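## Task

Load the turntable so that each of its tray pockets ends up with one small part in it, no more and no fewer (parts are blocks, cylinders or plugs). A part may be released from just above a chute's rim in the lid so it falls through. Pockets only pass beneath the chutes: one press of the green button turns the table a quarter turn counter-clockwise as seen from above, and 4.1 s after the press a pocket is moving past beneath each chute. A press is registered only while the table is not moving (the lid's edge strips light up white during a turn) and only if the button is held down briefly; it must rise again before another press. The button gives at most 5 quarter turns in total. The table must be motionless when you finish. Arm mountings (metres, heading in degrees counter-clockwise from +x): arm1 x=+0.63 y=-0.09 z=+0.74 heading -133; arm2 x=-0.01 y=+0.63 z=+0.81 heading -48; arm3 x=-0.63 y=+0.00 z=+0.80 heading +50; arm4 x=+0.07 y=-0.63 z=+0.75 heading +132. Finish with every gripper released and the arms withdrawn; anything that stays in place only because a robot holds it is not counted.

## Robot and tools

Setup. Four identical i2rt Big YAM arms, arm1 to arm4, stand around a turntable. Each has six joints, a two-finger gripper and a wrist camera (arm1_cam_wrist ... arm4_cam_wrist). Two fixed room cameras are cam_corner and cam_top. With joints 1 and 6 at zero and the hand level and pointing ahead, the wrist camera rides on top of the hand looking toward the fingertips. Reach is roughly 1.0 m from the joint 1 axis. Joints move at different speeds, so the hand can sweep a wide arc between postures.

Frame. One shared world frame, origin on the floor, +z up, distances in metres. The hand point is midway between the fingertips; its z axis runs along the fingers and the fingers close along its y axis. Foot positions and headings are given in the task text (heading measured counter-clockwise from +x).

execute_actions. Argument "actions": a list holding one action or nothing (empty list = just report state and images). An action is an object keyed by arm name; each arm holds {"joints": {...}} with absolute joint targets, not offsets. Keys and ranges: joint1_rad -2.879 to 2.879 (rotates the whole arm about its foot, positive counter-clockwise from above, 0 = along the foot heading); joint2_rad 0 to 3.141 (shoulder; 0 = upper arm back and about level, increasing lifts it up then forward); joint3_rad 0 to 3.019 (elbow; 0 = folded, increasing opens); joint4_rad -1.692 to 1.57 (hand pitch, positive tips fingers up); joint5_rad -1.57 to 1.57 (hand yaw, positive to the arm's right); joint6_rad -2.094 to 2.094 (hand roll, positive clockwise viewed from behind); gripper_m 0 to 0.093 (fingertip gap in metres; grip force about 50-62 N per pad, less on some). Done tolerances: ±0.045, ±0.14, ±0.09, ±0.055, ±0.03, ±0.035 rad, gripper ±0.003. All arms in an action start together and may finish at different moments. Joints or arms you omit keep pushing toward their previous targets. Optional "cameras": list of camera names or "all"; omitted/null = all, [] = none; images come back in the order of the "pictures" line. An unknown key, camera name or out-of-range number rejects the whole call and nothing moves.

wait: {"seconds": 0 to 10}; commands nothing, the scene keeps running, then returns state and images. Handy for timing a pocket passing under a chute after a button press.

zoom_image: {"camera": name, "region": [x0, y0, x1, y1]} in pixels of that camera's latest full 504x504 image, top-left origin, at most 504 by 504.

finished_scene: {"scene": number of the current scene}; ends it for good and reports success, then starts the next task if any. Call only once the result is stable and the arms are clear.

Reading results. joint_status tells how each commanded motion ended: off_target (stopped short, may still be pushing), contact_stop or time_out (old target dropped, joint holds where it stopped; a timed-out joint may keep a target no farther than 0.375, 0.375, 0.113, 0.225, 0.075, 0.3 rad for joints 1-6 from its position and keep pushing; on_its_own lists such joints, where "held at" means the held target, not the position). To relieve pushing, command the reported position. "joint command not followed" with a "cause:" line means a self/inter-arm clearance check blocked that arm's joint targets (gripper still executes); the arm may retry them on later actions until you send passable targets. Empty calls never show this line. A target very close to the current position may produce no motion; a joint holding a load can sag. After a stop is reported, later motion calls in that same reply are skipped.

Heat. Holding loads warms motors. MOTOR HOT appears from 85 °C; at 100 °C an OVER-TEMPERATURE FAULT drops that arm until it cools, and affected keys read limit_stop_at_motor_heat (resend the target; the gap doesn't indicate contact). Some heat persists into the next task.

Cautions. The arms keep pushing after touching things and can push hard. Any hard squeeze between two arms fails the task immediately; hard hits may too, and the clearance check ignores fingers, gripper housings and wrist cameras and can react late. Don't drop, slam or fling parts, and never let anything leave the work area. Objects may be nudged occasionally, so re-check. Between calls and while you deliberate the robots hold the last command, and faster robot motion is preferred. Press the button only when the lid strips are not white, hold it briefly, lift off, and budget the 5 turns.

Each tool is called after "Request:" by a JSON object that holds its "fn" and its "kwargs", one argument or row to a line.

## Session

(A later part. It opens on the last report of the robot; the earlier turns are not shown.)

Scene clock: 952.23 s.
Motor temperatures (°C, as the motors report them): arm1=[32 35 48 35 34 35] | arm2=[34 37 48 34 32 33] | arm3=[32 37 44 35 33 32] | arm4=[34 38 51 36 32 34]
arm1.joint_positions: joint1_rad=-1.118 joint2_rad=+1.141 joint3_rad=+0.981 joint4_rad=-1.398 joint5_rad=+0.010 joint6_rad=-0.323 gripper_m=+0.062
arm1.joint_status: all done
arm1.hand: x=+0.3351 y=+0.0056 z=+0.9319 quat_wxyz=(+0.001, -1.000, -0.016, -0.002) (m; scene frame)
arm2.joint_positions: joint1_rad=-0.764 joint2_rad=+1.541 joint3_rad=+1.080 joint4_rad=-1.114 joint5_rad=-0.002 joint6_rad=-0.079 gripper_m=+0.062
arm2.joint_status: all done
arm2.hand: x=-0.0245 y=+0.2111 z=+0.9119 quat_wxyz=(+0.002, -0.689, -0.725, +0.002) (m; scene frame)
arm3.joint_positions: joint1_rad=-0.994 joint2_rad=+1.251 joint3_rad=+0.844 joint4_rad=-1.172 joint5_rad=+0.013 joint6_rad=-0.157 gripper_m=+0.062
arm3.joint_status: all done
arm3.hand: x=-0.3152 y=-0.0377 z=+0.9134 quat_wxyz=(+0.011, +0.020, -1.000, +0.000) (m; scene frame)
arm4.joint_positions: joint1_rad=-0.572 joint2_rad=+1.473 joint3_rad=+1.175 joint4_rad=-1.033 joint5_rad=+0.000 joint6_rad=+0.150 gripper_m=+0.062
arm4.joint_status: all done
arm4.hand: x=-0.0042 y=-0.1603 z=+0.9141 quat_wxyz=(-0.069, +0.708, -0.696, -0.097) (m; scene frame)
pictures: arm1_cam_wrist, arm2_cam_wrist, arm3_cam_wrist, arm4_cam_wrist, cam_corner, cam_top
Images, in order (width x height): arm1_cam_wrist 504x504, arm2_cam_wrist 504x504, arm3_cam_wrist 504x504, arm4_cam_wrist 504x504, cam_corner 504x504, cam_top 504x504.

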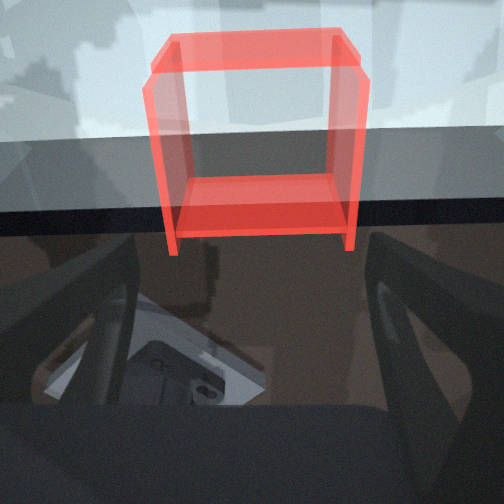

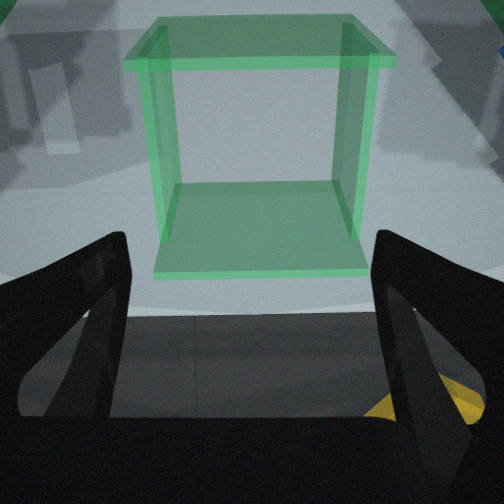

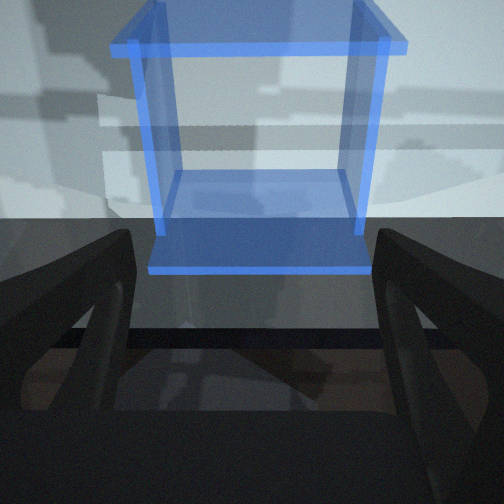

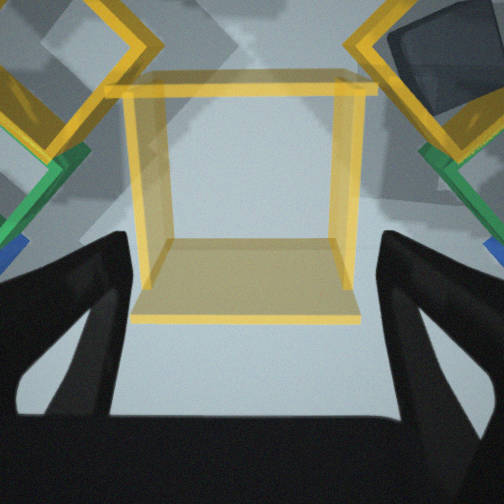

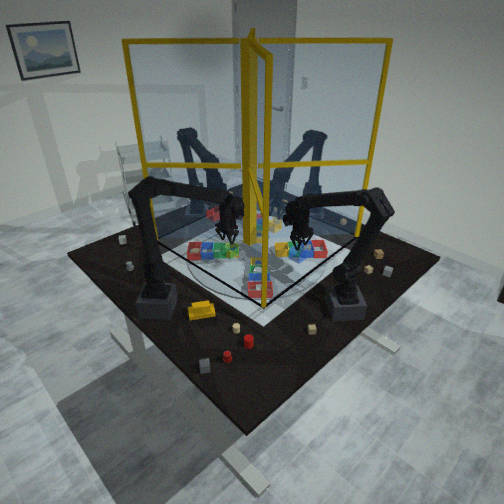

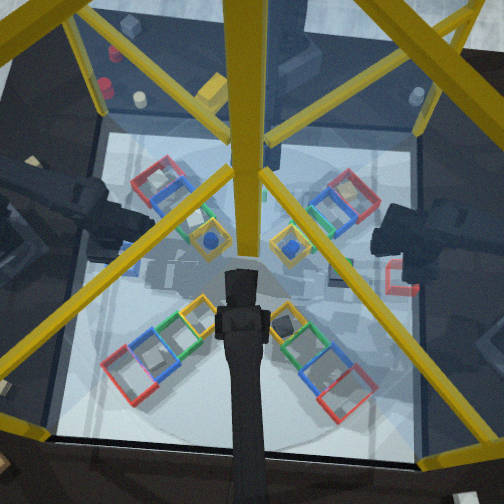

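Request:
{"fn": "execute_actions", "kwargs": {
  "actions": [
    {"arm1":{"joints":{"joint2_rad":0.78,"joint4_rad":-1.55,"gripper_m":0.08}},"arm2":{"joints":{"joint2_rad":1.0,"joint4_rad":-1.5,"gripper_m":0.08}},"arm3":{"joints":{"joint2_rad":0.85,"joint4_rad":-1.4,"gripper_m":0.08}},"arm4":{"joints":{"joint2_rad":1.01,"joint4_rad":-1.55,"gripper_m":0.08}}}
  ],
  "cameras": []
}}

Request:
{"fn": "execute_actions", "kwargs": {
  "actions": [
    {"arm1":{"joints":{"joint1_rad":0.422,"joint3_rad":0.8,"joint6_rad":0}},"arm2":{"joints":{"joint1_rad":0.686,"joint3_rad":0.8,"joint6_rad":0}},"arm3":{"joints":{"joint1_rad":0.675,"joint3_rad":0.757,"joint6_rad":0}},"arm4":{"joints":{"joint1_rad":0.981,"joint3_rad":0.8,"joint6_rad":0.14}}}
  ],
  "cameras": []
}}

Request:
{"fn": "execute_actions", "kwargs": {
  "actions": [
    {"arm1":{"joints":{"joint2_rad":1.477,"joint3_rad":0.94,"joint4_rad":-0.98}},"arm2":{"joints":{"joint2_rad":1.6,"joint4_rad":-0.76}},"arm3":{"joints":{"joint2_rad":1.534,"joint4_rad":-0.784}},"arm4":{"joints":{"joint2_rad":1.075,"joint3_rad":0.53,"joint4_rad":-1.016}}}
  ]
}}

Scene clock: 994.93 s.
Motor temperatures (°C, as the motors report them): arm1=[32 35 47 35 34 35] | arm2=[34 37 48 34 32 33] | arm3=[32 37 45 35 33 32] | arm4=[34 38 52 36 32 34]
arm1.joint_positions: joint1_rad=-1.118 joint2_rad=+0.770 joint3_rad=+0.981 joint4_rad=-1.537 joint5_rad=+0.010 joint6_rad=-0.323 gripper_m=+0.080
arm1.joint_status: all done
arm1.hand: x=+0.4061 y=-0.0151 z=+1.0210 quat_wxyz=(+0.036, -0.993, -0.015, +0.108) (m; scene frame)
arm2.joint_positions: joint1_rad=-0.764 joint2_rad=+0.992 joint3_rad=+1.080 joint4_rad=-1.490 joint5_rad=-0.002 joint6_rad=-0.079 gripper_m=+0.080
arm2.joint_status: all done
arm2.hand: x=-0.0197 y=+0.3381 z=+1.0917 quat_wxyz=(-0.056, -0.686, -0.722, +0.066) (m; scene frame)
arm3.joint_positions: joint1_rad=-0.994 joint2_rad=+0.840 joint3_rad=+0.844 joint4_rad=-1.385 joint5_rad=+0.013 joint6_rad=-0.157 gripper_m=+0.080
arm3.joint_status: all done
arm3.hand: x=-0.3814 y=-0.0308 z=+1.0181 quat_wxyz=(-0.087, +0.018, -0.996, +0.014) (m; scene frame)
arm4.joint_positions: joint1_rad=-0.572 joint2_rad=+1.006 joint3_rad=+1.178 joint4_rad=-1.542 joint5_rad=+0.000 joint6_rad=+0.150 gripper_m=+0.080
arm4.joint_status: all done
arm4.hand: x=+0.0250 y=-0.3319 z=+1.0626 quat_wxyz=(-0.058, +0.710, -0.697, -0.081) (m; scene frame)
pictures: none
No camera images: the call's "cameras" was empty. Leave "cameras" out to get every camera's image.

Scene clock: 996.77 s.
Motor temperatures (°C, as the motors report them): arm1=[32 35 47 35 34 35] | arm2=[34 37 48 34 32 33] | arm3=[32 37 45 35 33 32] | arm4=[34 38 52 36 32 34]
arm1.joint_positions: joint1_rad=+0.417 joint2_rad=+0.774 joint3_rad=+0.804 joint4_rad=-1.537 joint5_rad=+0.010 joint6_rad=-0.008 gripper_m=+0.080
arm1.joint_status: all done
arm1.hand: x=+0.5621 y=-0.2692 z=+0.9516 quat_wxyz=(-0.023, -0.810, -0.585, +0.027) (m; scene frame)
arm2.joint_positions: joint1_rad=+0.684 joint2_rad=+0.999 joint3_rad=+0.799 joint4_rad=-1.490 joint5_rad=-0.002 joint6_rad=-0.012 gripper_m=+0.080
arm2.joint_status: all done
arm2.hand: x=+0.2044 y=+0.5980 z=+0.9788 quat_wxyz=(+0.063, -0.069, -0.996, -0.003) (m; scene frame)
arm3.joint_positions: joint1_rad=+0.671 joint2_rad=+0.844 joint3_rad=+0.753 joint4_rad=-1.385 joint5_rad=+0.011 joint6_rad=-0.008 gripper_m=+0.080
arm3.joint_status: all done
arm3.hand: x=-0.6200 y=+0.2258 z=+0.9850 quat_wxyz=(-0.037, +0.700, -0.712, -0.037) (m; scene frame)
arm4.joint_positions: joint1_rad=+0.974 joint2_rad=+1.010 joint3_rad=+0.807 joint4_rad=-1.543 joint5_rad=+0.000 joint6_rad=+0.150 gripper_m=+0.080
arm4.joint_status: all done
arm4.hand: x=-0.1323 y=-0.6590 z=+0.9203 quat_wxyz=(-0.012, +0.996, -0.004, +0.086) (m; scene frame)
pictures: none
No camera images: the call's "cameras" was empty. Leave "cameras" out to get every camera's image.

Scene clock: 998.17 s.
Motor temperatures (°C, as the motors report them): arm1=[32 35 48 35 34 35] | arm2=[34 37 48 34 32 33] | arm3=[32 37 45 35 33 32] | arm4=[34 38 51 36 32 34]
arm1.joint_positions: joint1_rad=+0.417 joint2_rad=+1.472 joint3_rad=+0.917 joint4_rad=-0.996 joint5_rad=+0.010 joint6_rad=-0.008 gripper_m=+0.080
arm1.joint_status: all done
arm1.hand: x=+0.5045 y=-0.4462 z=+0.8095 quat_wxyz=(-0.010, -0.810, -0.586, +0.008) (m; scene frame)
arm2.joint_positions: joint1_rad=+0.684 joint2_rad=+1.596 joint3_rad=+0.799 joint4_rad=-0.772 joint5_rad=-0.002 joint6_rad=-0.011 gripper_m=+0.080
arm2.joint_status: all done
arm2.hand: x=+0.3491 y=+0.5749 z=+0.8002 quat_wxyz=(+0.003, -0.070, -0.998, +0.002) (m; scene frame)
arm3.joint_positions: joint1_rad=+0.671 joint2_rad=+1.532 joint3_rad=+0.753 joint4_rad=-0.802 joint5_rad=+0.011 joint6_rad=-0.008 gripper_m=+0.080
arm3.joint_status: all done
arm3.hand: x=-0.6193 y=+0.3474 z=+0.8045 quat_wxyz=(+0.001, +0.701, -0.713, -0.001) (m; scene frame)
arm4.joint_positions: joint1_rad=+0.974 joint2_rad=+1.075 joint3_rad=+0.532 joint4_rad=-1.027 joint5_rad=+0.000 joint6_rad=+0.150 gripper_m=+0.080
arm4.joint_status: all done
arm4.hand: x=-0.1516 y=-0.6620 z=+0.8048 quat_wxyz=(+0.001, +1.000, -0.004, -0.001) (m; scene frame)
pictures: arm1_cam_wrist, arm2_cam_wrist, arm3_cam_wrist, arm4_cam_wrist, cam_corner, cam_top
Images, in order (width x height): arm1_cam_wrist 504x504, arm2_cam_wrist 504x504, arm3_cam_wrist 504x504, arm4_cam_wrist 504x504, cam_corner 504x504, cam_top 504x504.

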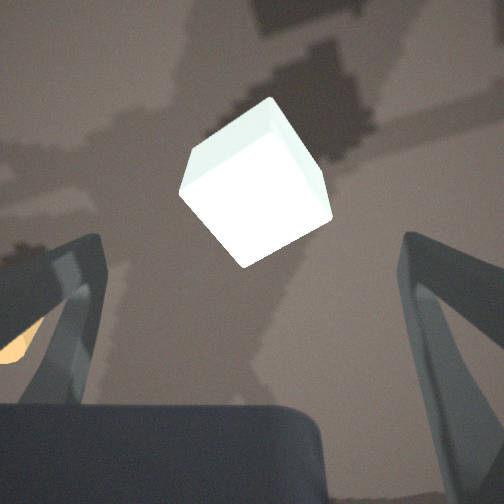

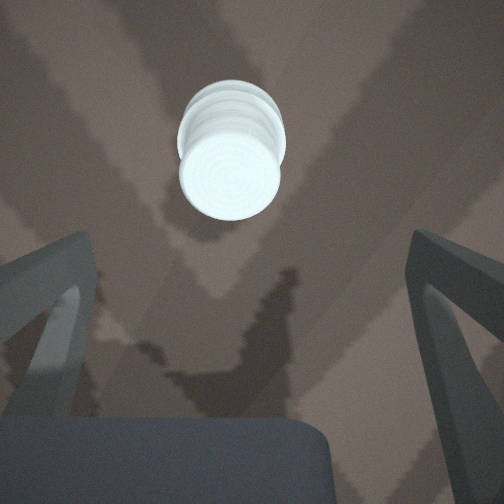

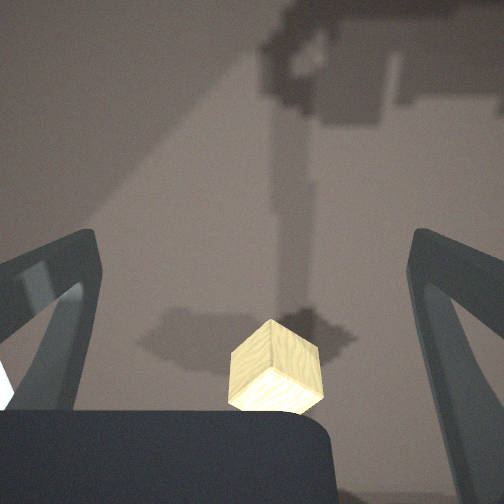

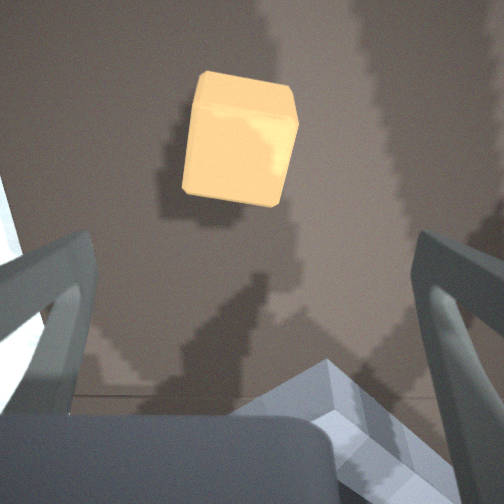

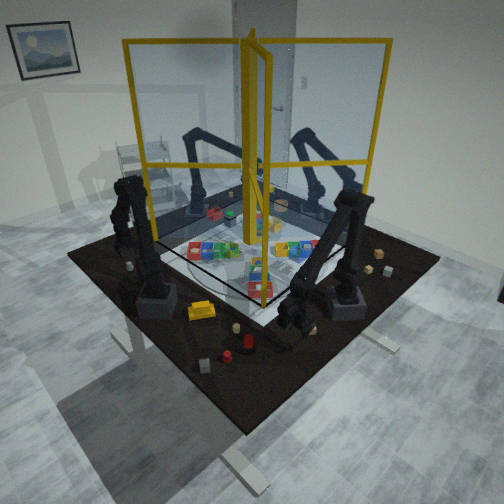

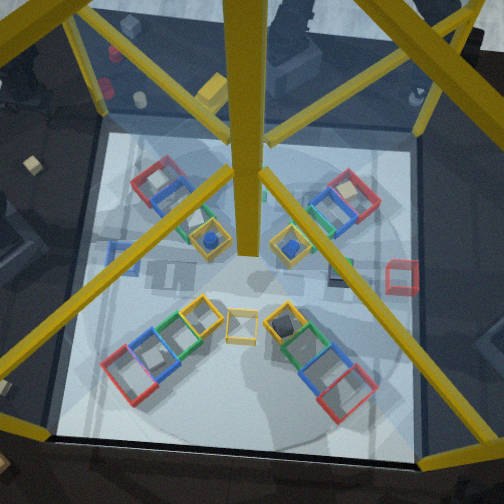

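Request:
{"fn": "execute_actions", "kwargs": {
  "actions": [
    {"arm1":{"joints":{"joint3_rad":0.779,"joint4_rad":-0.83,"joint6_rad":-0.64,"joint1_rad":0.41}},"arm2":{"joints":{"joint1_rad":0.705}},"arm3":{"joints":{"joint2_rad":1.166,"joint1_rad":0.63,"joint6_rad":-0.8}},"arm4":{"joints":{"joint1_rad":1.003,"joint6_rad":0.37}}}
  ],
  "cameras": []
}}

Request:
{"fn": "execute_actions", "kwargs": {
  "actions": [
    {"arm1":{"joints":{"joint2_rad":1.586,"joint4_rad":-0.752}},"arm2":{"joints":{"joint2_rad":1.736,"joint3_rad":0.733,"joint4_rad":-0.558}},"arm3":{"joints":{"joint3_rad":0.429,"joint4_rad":-0.824}},"arm4":{"joints":{"joint2_rad":1.257,"joint3_rad":0.396,"joint4_rad":-0.698}}}
  ],
  "cameras": ["arm1_cam_wrist","arm2_cam_wrist","arm3_cam_wrist","arm4_cam_wrist"]
}}

Scene clock: 1104.40 s.
Motor temperatures (°C, as the motors report them): arm1=[32 36 48 35 34 35] | arm2=[34 37 46 34 32 33] | arm3=[32 38 43 35 33 32] | arm4=[34 36 46 36 32 34]
arm1.joint_positions: joint1_rad=+0.417 joint2_rad=+1.472 joint3_rad=+0.779 joint4_rad=-0.847 joint5_rad=+0.010 joint6_rad=-0.632 gripper_m=+0.080
arm1.joint_status: all done
arm1.hand: x=+0.5140 y=-0.4203 z=+0.7668 quat_wxyz=(-0.009, -0.592, -0.806, +0.017) (m; scene frame)
arm2.joint_positions: joint1_rad=+0.700 joint2_rad=+1.596 joint3_rad=+0.799 joint4_rad=-0.772 joint5_rad=-0.002 joint6_rad=-0.011 gripper_m=+0.080
arm2.joint_status: all done
arm2.hand: x=+0.3499 y=+0.5808 z=+0.8002 quat_wxyz=(+0.003, -0.062, -0.998, +0.002) (m; scene frame)
arm3.joint_positions: joint1_rad=+0.633 joint2_rad=+1.156 joint3_rad=+0.753 joint4_rad=-0.802 joint5_rad=+0.011 joint6_rad=-0.792 gripper_m=+0.080
arm3.joint_status: all done
arm3.hand: x=-0.6030 y=+0.3717 z=+0.9321 quat_wxyz=(-0.174, +0.896, -0.403, -0.066) (m; scene frame)
arm4.joint_positions: joint1_rad=+0.991 joint2_rad=+1.075 joint3_rad=+0.532 joint4_rad=-1.027 joint5_rad=+0.000 joint6_rad=+0.355 gripper_m=+0.080
arm4.joint_status: all done
arm4.hand: x=-0.1510 y=-0.6659 z=+0.8048 quat_wxyz=(+0.001, +0.995, -0.097, -0.001) (m; scene frame)
pictures: none
No camera images: the call's "cameras" was empty. Leave "cameras" out to get every camera's image.

Scene clock: 1105.70 s.
Motor temperatures (°C, as the motors report them): arm1=[32 36 48 35 34 35] | arm2=[34 37 46 34 32 33] | arm3=[32 38 43 35 33 32] | arm4=[34 36 46 36 32 34]
arm1.joint_positions: joint1_rad=+0.417 joint2_rad=+1.580 joint3_rad=+0.779 joint4_rad=-0.768 joint5_rad=+0.010 joint6_rad=-0.632 gripper_m=+0.080
arm1.joint_status: all done
arm1.hand: x=+0.5126 y=-0.4263 z=+0.7310 quat_wxyz=(-0.004, -0.591, -0.806, +0.003) (m; scene frame)
arm2.joint_positions: joint1_rad=+0.700 joint2_rad=+1.740 joint3_rad=+0.729 joint4_rad=-0.570 joint5_rad=-0.002 joint6_rad=-0.011 gripper_m=+0.080
arm2.joint_status: all done
arm2.hand: x=+0.3355 y=+0.5823 z=+0.7347 quat_wxyz=(+0.009, -0.062, -0.998, +0.001) (m; scene frame)
arm3.joint_positions: joint1_rad=+0.633 joint2_rad=+1.160 joint3_rad=+0.422 joint4_rad=-0.815 joint5_rad=+0.011 joint6_rad=-0.793 gripper_m=+0.080
arm3.joint_status: all done
arm3.hand: x=-0.6139 y=+0.2229 z=+0.8079 quat_wxyz=(-0.013, +0.913, -0.408, -0.006) (m; scene frame)
arm4.joint_positions: joint1_rad=+0.992 joint2_rad=+1.247 joint3_rad=+0.398 joint4_rad=-0.709 joint5_rad=-0.004 joint6_rad=+0.355 gripper_m=+0.080
arm4.joint_status: all done
arm4.hand: x=-0.1436 y=-0.6657 z=+0.7306 quat_wxyz=(+0.004, +0.995, -0.097, -0.006) (m; scene frame)
pictures: arm1_cam_wrist, arm2_cam_wrist, arm3_cam_wrist, arm4_cam_wrist
Images, in order (width x height): arm1_cam_wrist 504x504, arm2_cam_wrist 504x504, arm3_cam_wrist 504x504, arm4_cam_wrist 504x504.

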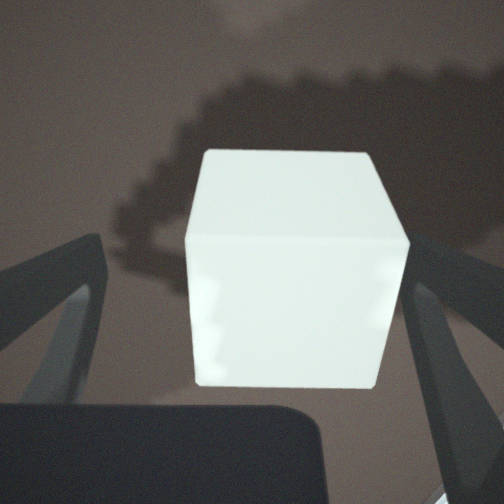

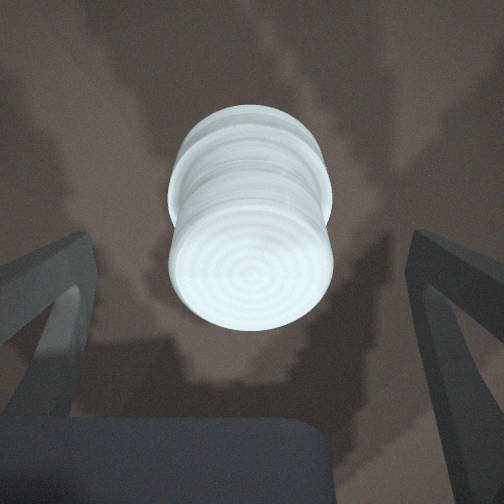

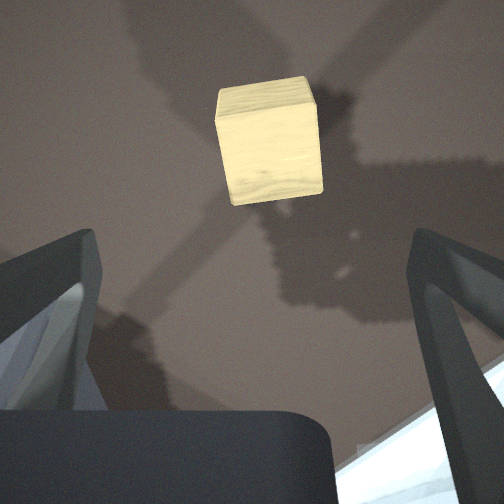

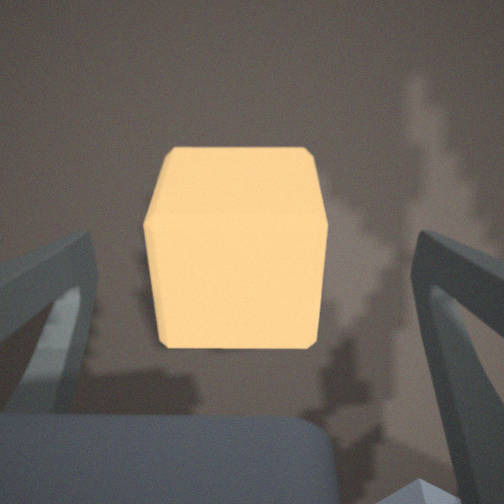

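Request:
{"fn": "execute_actions", "kwargs": {
  "actions": [
    {"arm1":{"joints":{"gripper_m":0.03}},"arm2":{"joints":{"gripper_m":0.024}},"arm3":{"joints":{"joint1_rad":0.575,"joint6_rad":-1.01}},"arm4":{"joints":{"gripper_m":0.024}}}
  ],
  "cameras": []
}}

Request:
{"fn": "execute_actions", "kwargs": {
  "actions": [
    {"arm1":{"joints":{"joint2_rad":0.78}},"arm2":{"joints":{"joint2_rad":1.0}},"arm3":{"joints":{"joint2_rad":1.483,"joint3_rad":0.344,"joint4_rad":-0.42}},"arm4":{"joints":{"joint2_rad":0.85}}}
  ],
  "cameras": ["arm1_cam_wrist","arm2_cam_wrist","arm3_cam_wrist","arm4_cam_wrist"]
}}

Scene clock: 1127.20 s.
Motor temperatures (°C, as the motors report them): arm1=[32 36 46 35 34 35] | arm2=[34 37 45 34 32 33] | arm3=[32 37 43 35 33 32] | arm4=[34 36 45 36 32 34]
arm1.joint_positions: joint1_rad=+0.417 joint2_rad=+1.580 joint3_rad=+0.779 joint4_rad=-0.767 joint5_rad=+0.010 joint6_rad=-0.632 gripper_m=+0.039
arm1.joint_status: gripper_m off_target (ended at +0.039, target +0.030)
arm1.hand: x=+0.5124 y=-0.4266 z=+0.7310 quat_wxyz=(-0.004, -0.591, -0.806, +0.003) (m; scene frame)
arm2.joint_positions: joint1_rad=+0.700 joint2_rad=+1.735 joint3_rad=+0.729 joint4_rad=-0.568 joint5_rad=-0.002 joint6_rad=-0.011 gripper_m=+0.028
arm2.joint_status: gripper_m off_target (ended at +0.028, target +0.024)
arm2.hand: x=+0.3370 y=+0.5821 z=+0.7362 quat_wxyz=(+0.005, -0.062, -0.998, +0.001) (m; scene frame)
arm3.joint_positions: joint1_rad=+0.580 joint2_rad=+1.160 joint3_rad=+0.422 joint4_rad=-0.815 joint5_rad=+0.011 joint6_rad=-1.001 gripper_m=+0.080
arm3.joint_status: all done
arm3.hand: x=-0.6023 y=+0.2218 z=+0.8078 quat_wxyz=(-0.013, +0.942, -0.336, -0.004) (m; scene frame)
arm4.joint_positions: joint1_rad=+0.992 joint2_rad=+1.247 joint3_rad=+0.398 joint4_rad=-0.709 joint5_rad=-0.004 joint6_rad=+0.355 gripper_m=+0.031
arm4.joint_status: gripper_m off_target (ended at +0.031, target +0.024)
arm4.hand: x=-0.1436 y=-0.6656 z=+0.7306 quat_wxyz=(+0.004, +0.995, -0.097, -0.006) (m; scene frame)
pictures: none
No camera images: the call's "cameras" was empty. Leave "cameras" out to get every camera's image.

Scene clock: 1128.60 s.
Motor temperatures (°C, as the motors report them): arm1=[32 36 46 35 34 35] | arm2=[34 37 45 34 32 33] | arm3=[32 37 43 35 33 32] | arm4=[34 36 45 36 32 34]
arm1.joint_positions: joint1_rad=+0.417 joint2_rad=+0.778 joint3_rad=+0.779 joint4_rad=-0.767 joint5_rad=+0.010 joint6_rad=-0.632 gripper_m=+0.039
arm1.joint_status: all done
arm1.hand: x=+0.5088 y=-0.4228 z=+1.0170 quat_wxyz=(-0.121, -0.548, -0.738, +0.375) (m; scene frame)
arm2.joint_positions: joint1_rad=+0.700 joint2_rad=+0.997 joint3_rad=+0.729 joint4_rad=-0.568 joint5_rad=-0.002 joint6_rad=-0.011 gripper_m=+0.028
arm2.joint_status: all done
arm2.hand: x=+0.3908 y=+0.5765 z=+1.0134 quat_wxyz=(-0.355, -0.056, -0.933, +0.027) (m; scene frame)
arm3.joint_positions: joint1_rad=+0.580 joint2_rad=+1.469 joint3_rad=+0.341 joint4_rad=-0.440 joint5_rad=+0.014 joint6_rad=-1.002 gripper_m=+0.080
arm3.joint_status: all done
arm3.hand: x=-0.6034 y=+0.2175 z=+0.7285 quat_wxyz=(-0.006, +0.942, -0.335, -0.001) (m; scene frame)
arm4.joint_positions: joint1_rad=+0.992 joint2_rad=+0.850 joint3_rad=+0.398 joint4_rad=-0.709 joint5_rad=-0.004 joint6_rad=+0.355 gripper_m=+0.031
arm4.joint_status: all done
arm4.hand: x=-0.1862 y=-0.6724 z=+0.8195 quat_wxyz=(+0.054, +0.974, -0.095, -0.196) (m; scene frame)
pictures: arm1_cam_wrist, arm2_cam_wrist, arm3_cam_wrist, arm4_cam_wrist
Images, in order (width x height): arm1_cam_wrist 504x504, arm2_cam_wrist 504x504, arm3_cam_wrist 504x504, arm4_cam_wrist 504x504.

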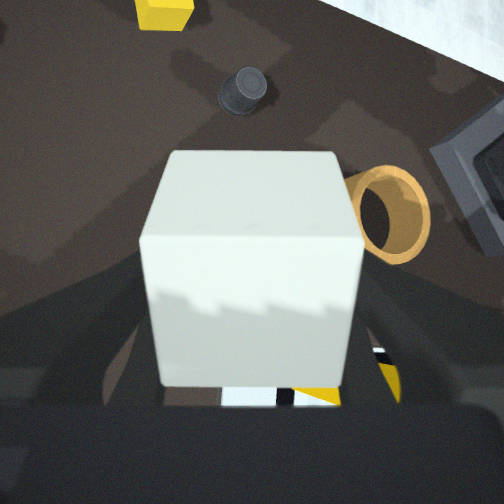

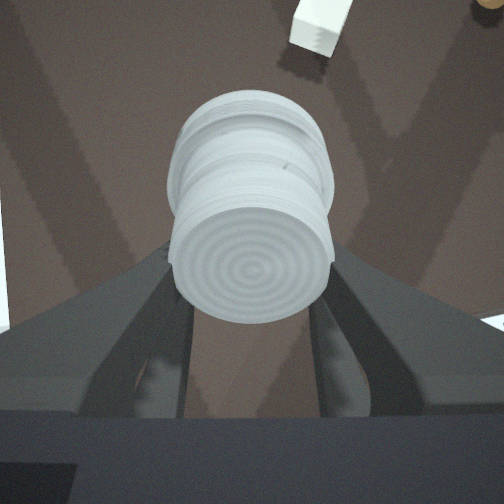

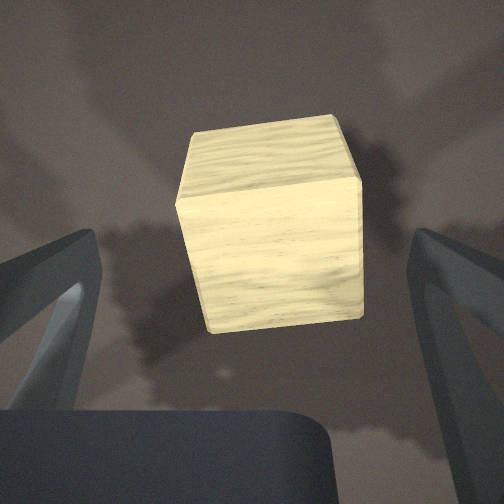

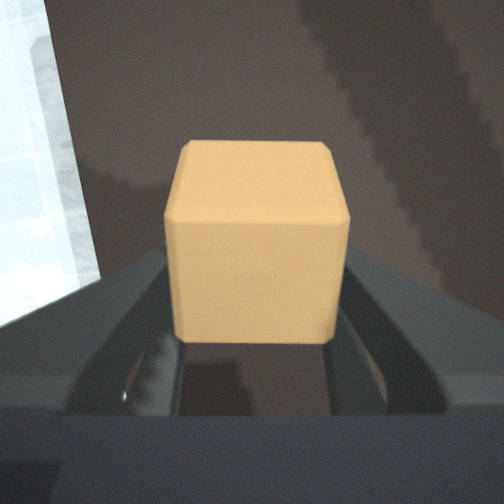

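Request:
{"fn": "execute_actions", "kwargs": {
  "actions": [
    {"arm1":{"joints":{"joint4_rad":-1.588}},"arm2":{"joints":{"joint4_rad":-1.5}},"arm3":{"joints":{"gripper_m":0.024}},"arm4":{"joints":{"joint1_rad":-0.578,"joint3_rad":1.222,"joint4_rad":-1.036,"joint6_rad":0.135}}}
  ],
  "cameras": []
}}

Request:
{"fn": "execute_actions", "kwargs": {
  "actions": [
    {"arm1":{"joints":{"joint1_rad":-1.11,"joint6_rad":-0.33}},"arm2":{"joints":{"joint1_rad":-0.76,"joint3_rad":1.2,"joint6_rad":-0.09}},"arm3":{"joints":{"joint2_rad":0.85,"joint3_rad":0.95}},"arm4":{"joints":{"joint2_rad":1.44}}}
  ],
  "cameras": []
}}

Request:
{"fn": "execute_actions", "kwargs": {
  "actions": [
    {"arm1":{"joints":{"joint2_rad":1.15,"joint3_rad":1.385,"joint4_rad":-1.41}},"arm2":{"joints":{"joint2_rad":1.541,"joint3_rad":1.083,"joint4_rad":-1.12}},"arm3":{"joints":{"joint1_rad":-0.988,"joint4_rad":-1.154,"joint6_rad":-0.165}}}
  ],
  "cameras": []
}}

Request:
{"fn": "execute_actions", "kwargs": {
  "actions": [
    {"arm1":{"joints":{"joint1_rad":-1.016,"joint2_rad":1.486,"joint4_rad":-1.40}},"arm3":{"joints":{"joint2_rad":1.245,"joint3_rad":0.851}}}
  ]
}}

Scene clock: 1163.37 s.
Motor temperatures (°C, as the motors report them): arm1=[32 35 49 36 34 35] | arm2=[34 36 49 35 32 33] | arm3=[32 37 42 35 33 32] | arm4=[34 36 47 36 32 34]
arm1.joint_positions: joint1_rad=+0.417 joint2_rad=+0.778 joint3_rad=+0.779 joint4_rad=-1.573 joint5_rad=+0.010 joint6_rad=-0.632 gripper_m=+0.039
arm1.joint_status: all done
arm1.hand: x=+0.5669 y=-0.2553 z=+0.9407 quat_wxyz=(-0.004, -0.591, -0.806, +0.001) (m; scene frame)
arm2.joint_positions: joint1_rad=+0.700 joint2_rad=+0.997 joint3_rad=+0.729 joint4_rad=-1.489 joint5_rad=-0.002 joint6_rad=-0.011 gripper_m=+0.028
arm2.joint_status: all done
arm2.hand: x=+0.1818 y=+0.6044 z=+0.9558 quat_wxyz=(+0.096, -0.062, -0.993, -0.005) (m; scene frame)
arm3.joint_positions: joint1_rad=+0.580 joint2_rad=+1.470 joint3_rad=+0.341 joint4_rad=-0.439 joint5_rad=+0.013 joint6_rad=-1.003 gripper_m=+0.031
arm3.joint_status: gripper_m off_target (ended at +0.031, target +0.024)
arm3.hand: x=-0.6035 y=+0.2176 z=+0.7284 quat_wxyz=(-0.006, +0.942, -0.335, -0.002) (m; scene frame)
arm4.joint_positions: joint1_rad=-0.571 joint2_rad=+0.851 joint3_rad=+1.164 joint4_rad=-1.030 joint5_rad=-0.001 joint6_rad=+0.151 gripper_m=+0.031
arm4.joint_status: all done
arm4.hand: x=+0.0131 y=-0.2624 z=+1.1674 quat_wxyz=(-0.242, +0.650, -0.638, -0.335) (m; scene frame)
pictures: none
No camera images: the call's "cameras" was empty. Leave "cameras" out to get every camera's image.

Scene clock: 1165.13 s.
Motor temperatures (°C, as the motors report them): arm1=[32 35 48 36 34 35] | arm2=[34 36 50 35 32 33] | arm3=[32 37 42 35 33 32] | arm4=[34 36 47 36 32 34]
arm1.joint_positions: joint1_rad=-1.105 joint2_rad=+0.778 joint3_rad=+0.779 joint4_rad=-1.573 joint5_rad=+0.011 joint6_rad=-0.338 gripper_m=+0.039
arm1.joint_status: all done
arm1.hand: x=+0.4535 y=-0.0322 z=+0.9369 quat_wxyz=(+0.000, -1.000, -0.030, -0.009) (m; scene frame)
arm2.joint_positions: joint1_rad=-0.759 joint2_rad=+1.003 joint3_rad=+1.164 joint4_rad=-1.495 joint5_rad=-0.001 joint6_rad=-0.078 gripper_m=+0.028
arm2.joint_status: all done
arm2.hand: x=-0.0185 y=+0.3214 z=+1.1243 quat_wxyz=(-0.079, -0.682, -0.722, +0.092) (m; scene frame)
arm3.joint_positions: joint1_rad=+0.580 joint2_rad=+0.846 joint3_rad=+0.923 joint4_rad=-0.430 joint5_rad=+0.013 joint6_rad=-1.003 gripper_m=+0.031
arm3.joint_status: all done
arm3.hand: x=-0.5723 y=+0.4292 z=+1.2108 quat_wxyz=(-0.561, +0.768, -0.281, -0.129) (m; scene frame)
arm4.joint_positions: joint1_rad=-0.571 joint2_rad=+1.461 joint3_rad=+1.178 joint4_rad=-1.031 joint5_rad=-0.001 joint6_rad=+0.150 gripper_m=+0.031
arm4.joint_status: all done
arm4.hand: x=-0.0046 y=-0.1592 z=+0.9213 quat_wxyz=(-0.074, +0.708, -0.695, -0.104) (m; scene frame)
pictures: none
No camera images: the call's "cameras" was empty. Leave "cameras" out to get every camera's image.

Scene clock: 1166.90 s.
Motor temperatures (°C, as the motors report them): arm1=[32 35 49 36 34 35] | arm2=[34 36 50 35 32 33] | arm3=[32 37 43 35 33 32] | arm4=[34 36 48 36 32 34]
arm1.joint_positions: joint1_rad=-1.105 joint2_rad=+1.152 joint3_rad=+1.343 joint4_rad=-1.420 joint5_rad=+0.011 joint6_rad=-0.338 gripper_m=+0.039
arm1.joint_status: all done
arm1.hand: x=+0.2536 y=+0.0257 z=+1.0790 quat_wxyz=(+0.051, -0.986, -0.028, +0.154) (m; scene frame)
arm2.joint_positions: joint1_rad=-0.759 joint2_rad=+1.549 joint3_rad=+1.074 joint4_rad=-1.132 joint5_rad=-0.001 joint6_rad=-0.079 gripper_m=+0.028
arm2.joint_status: all done
arm2.hand: x=-0.0224 y=+0.2182 z=+0.9066 quat_wxyz=(+0.013, -0.687, -0.727, -0.009) (m; scene frame)
arm3.joint_positions: joint1_rad=-0.985 joint2_rad=+0.855 joint3_rad=+0.923 joint4_rad=-1.137 joint5_rad=+0.014 joint6_rad=-0.173 gripper_m=+0.031
arm3.joint_status: all done
arm3.hand: x=-0.3049 y=-0.0378 z=+1.0704 quat_wxyz=(-0.239, +0.028, -0.970, +0.036) (m; scene frame)
arm4.joint_positions: joint1_rad=-0.571 joint2_rad=+1.461 joint3_rad=+1.178 joint4_rad=-1.031 joint5_rad=-0.001 joint6_rad=+0.150 gripper_m=+0.031
arm4.joint_status: not commanded
arm4.hand: x=-0.0046 y=-0.1592 z=+0.9213 quat_wxyz=(-0.074, +0.708, -0.695, -0.104) (m; scene frame)
pictures: none
No camera images: the call's "cameras" was empty. Leave "cameras" out to get every camera's image.

Scene clock: 1168.17 s.
Motor temperatures (°C, as the motors report them): arm1=[32 35 49 36 34 35] | arm2=[34 36 50 35 32 33] | arm3=[32 37 43 35 33 32] | arm4=[34 36 48 36 32 34]
arm1.joint_positions: joint1_rad=-1.013 joint2_rad=+1.499 joint3_rad=+1.351 joint4_rad=-1.412 joint5_rad=+0.010 joint6_rad=-0.338 gripper_m=+0.039
arm1.joint_status: all done
arm1.hand: x=+0.1925 y=+0.0001 z=+0.9444 quat_wxyz=(+0.001, -0.997, -0.076, -0.003) (m; scene frame)
arm2.joint_positions: joint1_rad=-0.759 joint2_rad=+1.549 joint3_rad=+1.074 joint4_rad=-1.132 joint5_rad=-0.001 joint6_rad=-0.079 gripper_m=+0.028
arm2.joint_status: not commanded
arm2.hand: x=-0.0224 y=+0.2182 z=+0.9066 quat_wxyz=(+0.013, -0.687, -0.727, -0.009) (m; scene frame)
arm3.joint_positions: joint1_rad=-0.985 joint2_rad=+1.252 joint3_rad=+0.847 joint4_rad=-1.138 joint5_rad=+0.014 joint6_rad=-0.173 gripper_m=+0.031
arm3.joint_status: all done
arm3.hand: x=-0.3056 y=-0.0362 z=+0.9140 quat_wxyz=(-0.006, +0.032, -0.999, +0.003) (m; scene frame)
arm4.joint_positions: joint1_rad=-0.571 joint2_rad=+1.461 joint3_rad=+1.178 joint4_rad=-1.031 joint5_rad=-0.001 joint6_rad=+0.150 gripper_m=+0.031
arm4.joint_status: not commanded
arm4.hand: x=-0.0046 y=-0.1592 z=+0.9213 quat_wxyz=(-0.074, +0.708, -0.695, -0.104) (m; scene frame)
pictures: arm1_cam_wrist, arm2_cam_wrist, arm3_cam_wrist, arm4_cam_wrist, cam_corner, cam_top
Images, in order (width x height): arm1_cam_wrist 504x504, arm2_cam_wrist 504x504, arm3_cam_wrist 504x504, arm4_cam_wrist 504x504, cam_corner 504x504, cam_top 504x504.

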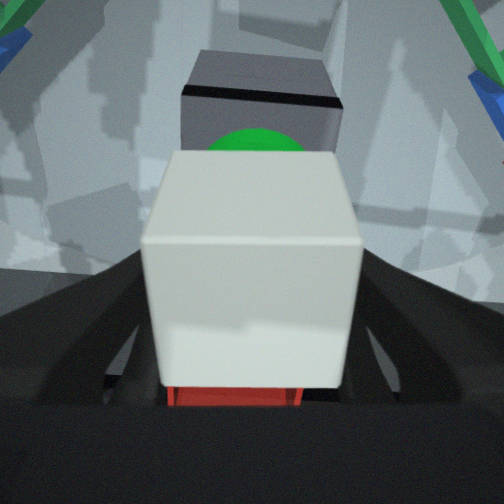

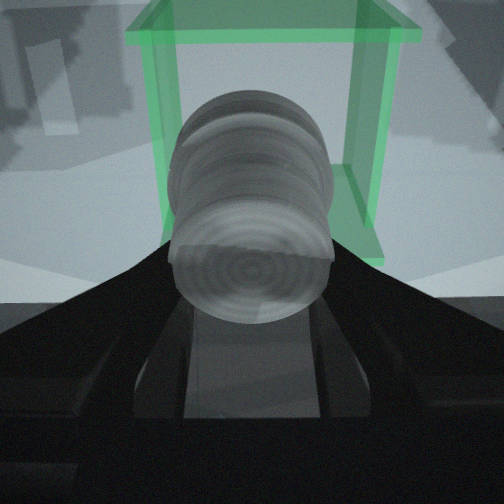

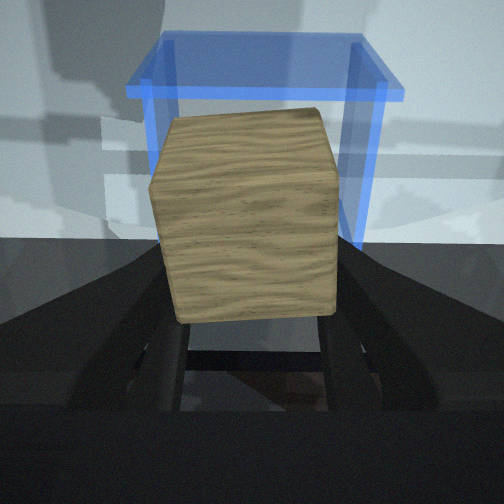

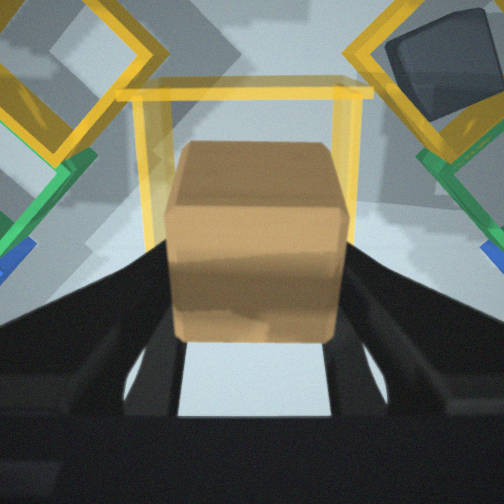

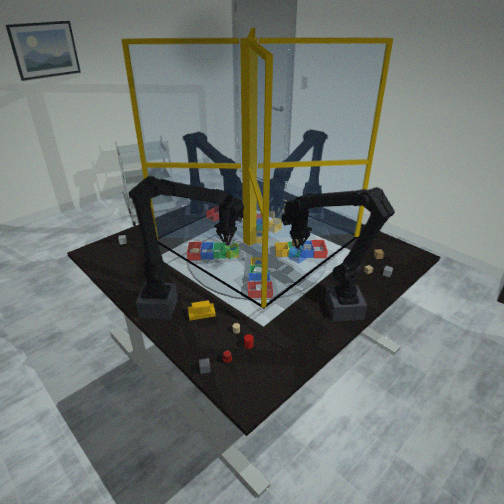

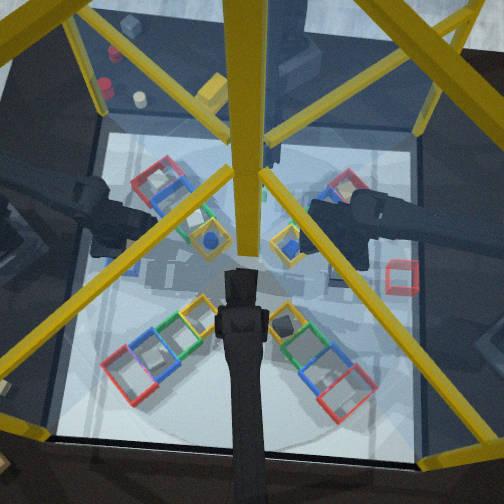

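Request:
{"fn": "execute_actions", "kwargs": {
  "actions": [
    {"arm3":{"joints":{"joint4_rad":-1.195}}}
  ],
  "cameras": ["arm3_cam_wrist"]
}}

Scene clock: 1177.37 s.
Motor temperatures (°C, as the motors report them): arm1=[32 36 50 36 34 35] | arm2=[34 37 49 35 32 33] | arm3=[32 37 43 35 33 32] | arm4=[34 36 49 36 32 34]
arm1.joint_positions: joint1_rad=-1.013 joint2_rad=+1.499 joint3_rad=+1.351 joint4_rad=-1.412 joint5_rad=+0.010 joint6_rad=-0.338 gripper_m=+0.039
arm1.joint_status: not commanded
arm1.hand: x=+0.1925 y=+0.0001 z=+0.9444 quat_wxyz=(+0.001, -0.997, -0.076, -0.003) (m; scene frame)
arm2.joint_positions: joint1_rad=-0.759 joint2_rad=+1.549 joint3_rad=+1.074 joint4_rad=-1.132 joint5_rad=-0.001 joint6_rad=-0.079 gripper_m=+0.028
arm2.joint_status: not commanded
arm2.hand: x=-0.0224 y=+0.2182 z=+0.9066 quat_wxyz=(+0.013, -0.687, -0.727, -0.009) (m; scene frame)
arm3.joint_positions: joint1_rad=-0.985 joint2_rad=+1.252 joint3_rad=+0.847 joint4_rad=-1.179 joint5_rad=+0.014 joint6_rad=-0.173 gripper_m=+0.031
arm3.joint_status: all done
arm3.hand: x=-0.3155 y=-0.0351 z=+0.9141 quat_wxyz=(+0.014, +0.032, -0.999, +0.000) (m; scene frame)
arm4.joint_positions: joint1_rad=-0.571 joint2_rad=+1.461 joint3_rad=+1.178 joint4_rad=-1.031 joint5_rad=-0.001 joint6_rad=+0.150 gripper_m=+0.031
arm4.joint_status: not commanded
arm4.hand: x=-0.0046 y=-0.1592 z=+0.9213 quat_wxyz=(-0.074, +0.708, -0.695, -0.104) (m; scene frame)
pictures: arm3_cam_wrist
Images, in order (width x height): arm3_cam_wrist 504x504.

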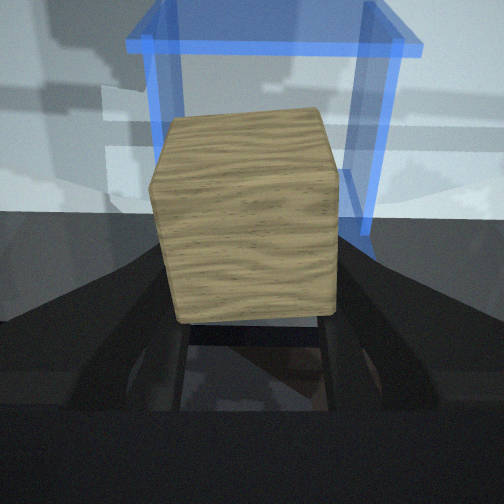

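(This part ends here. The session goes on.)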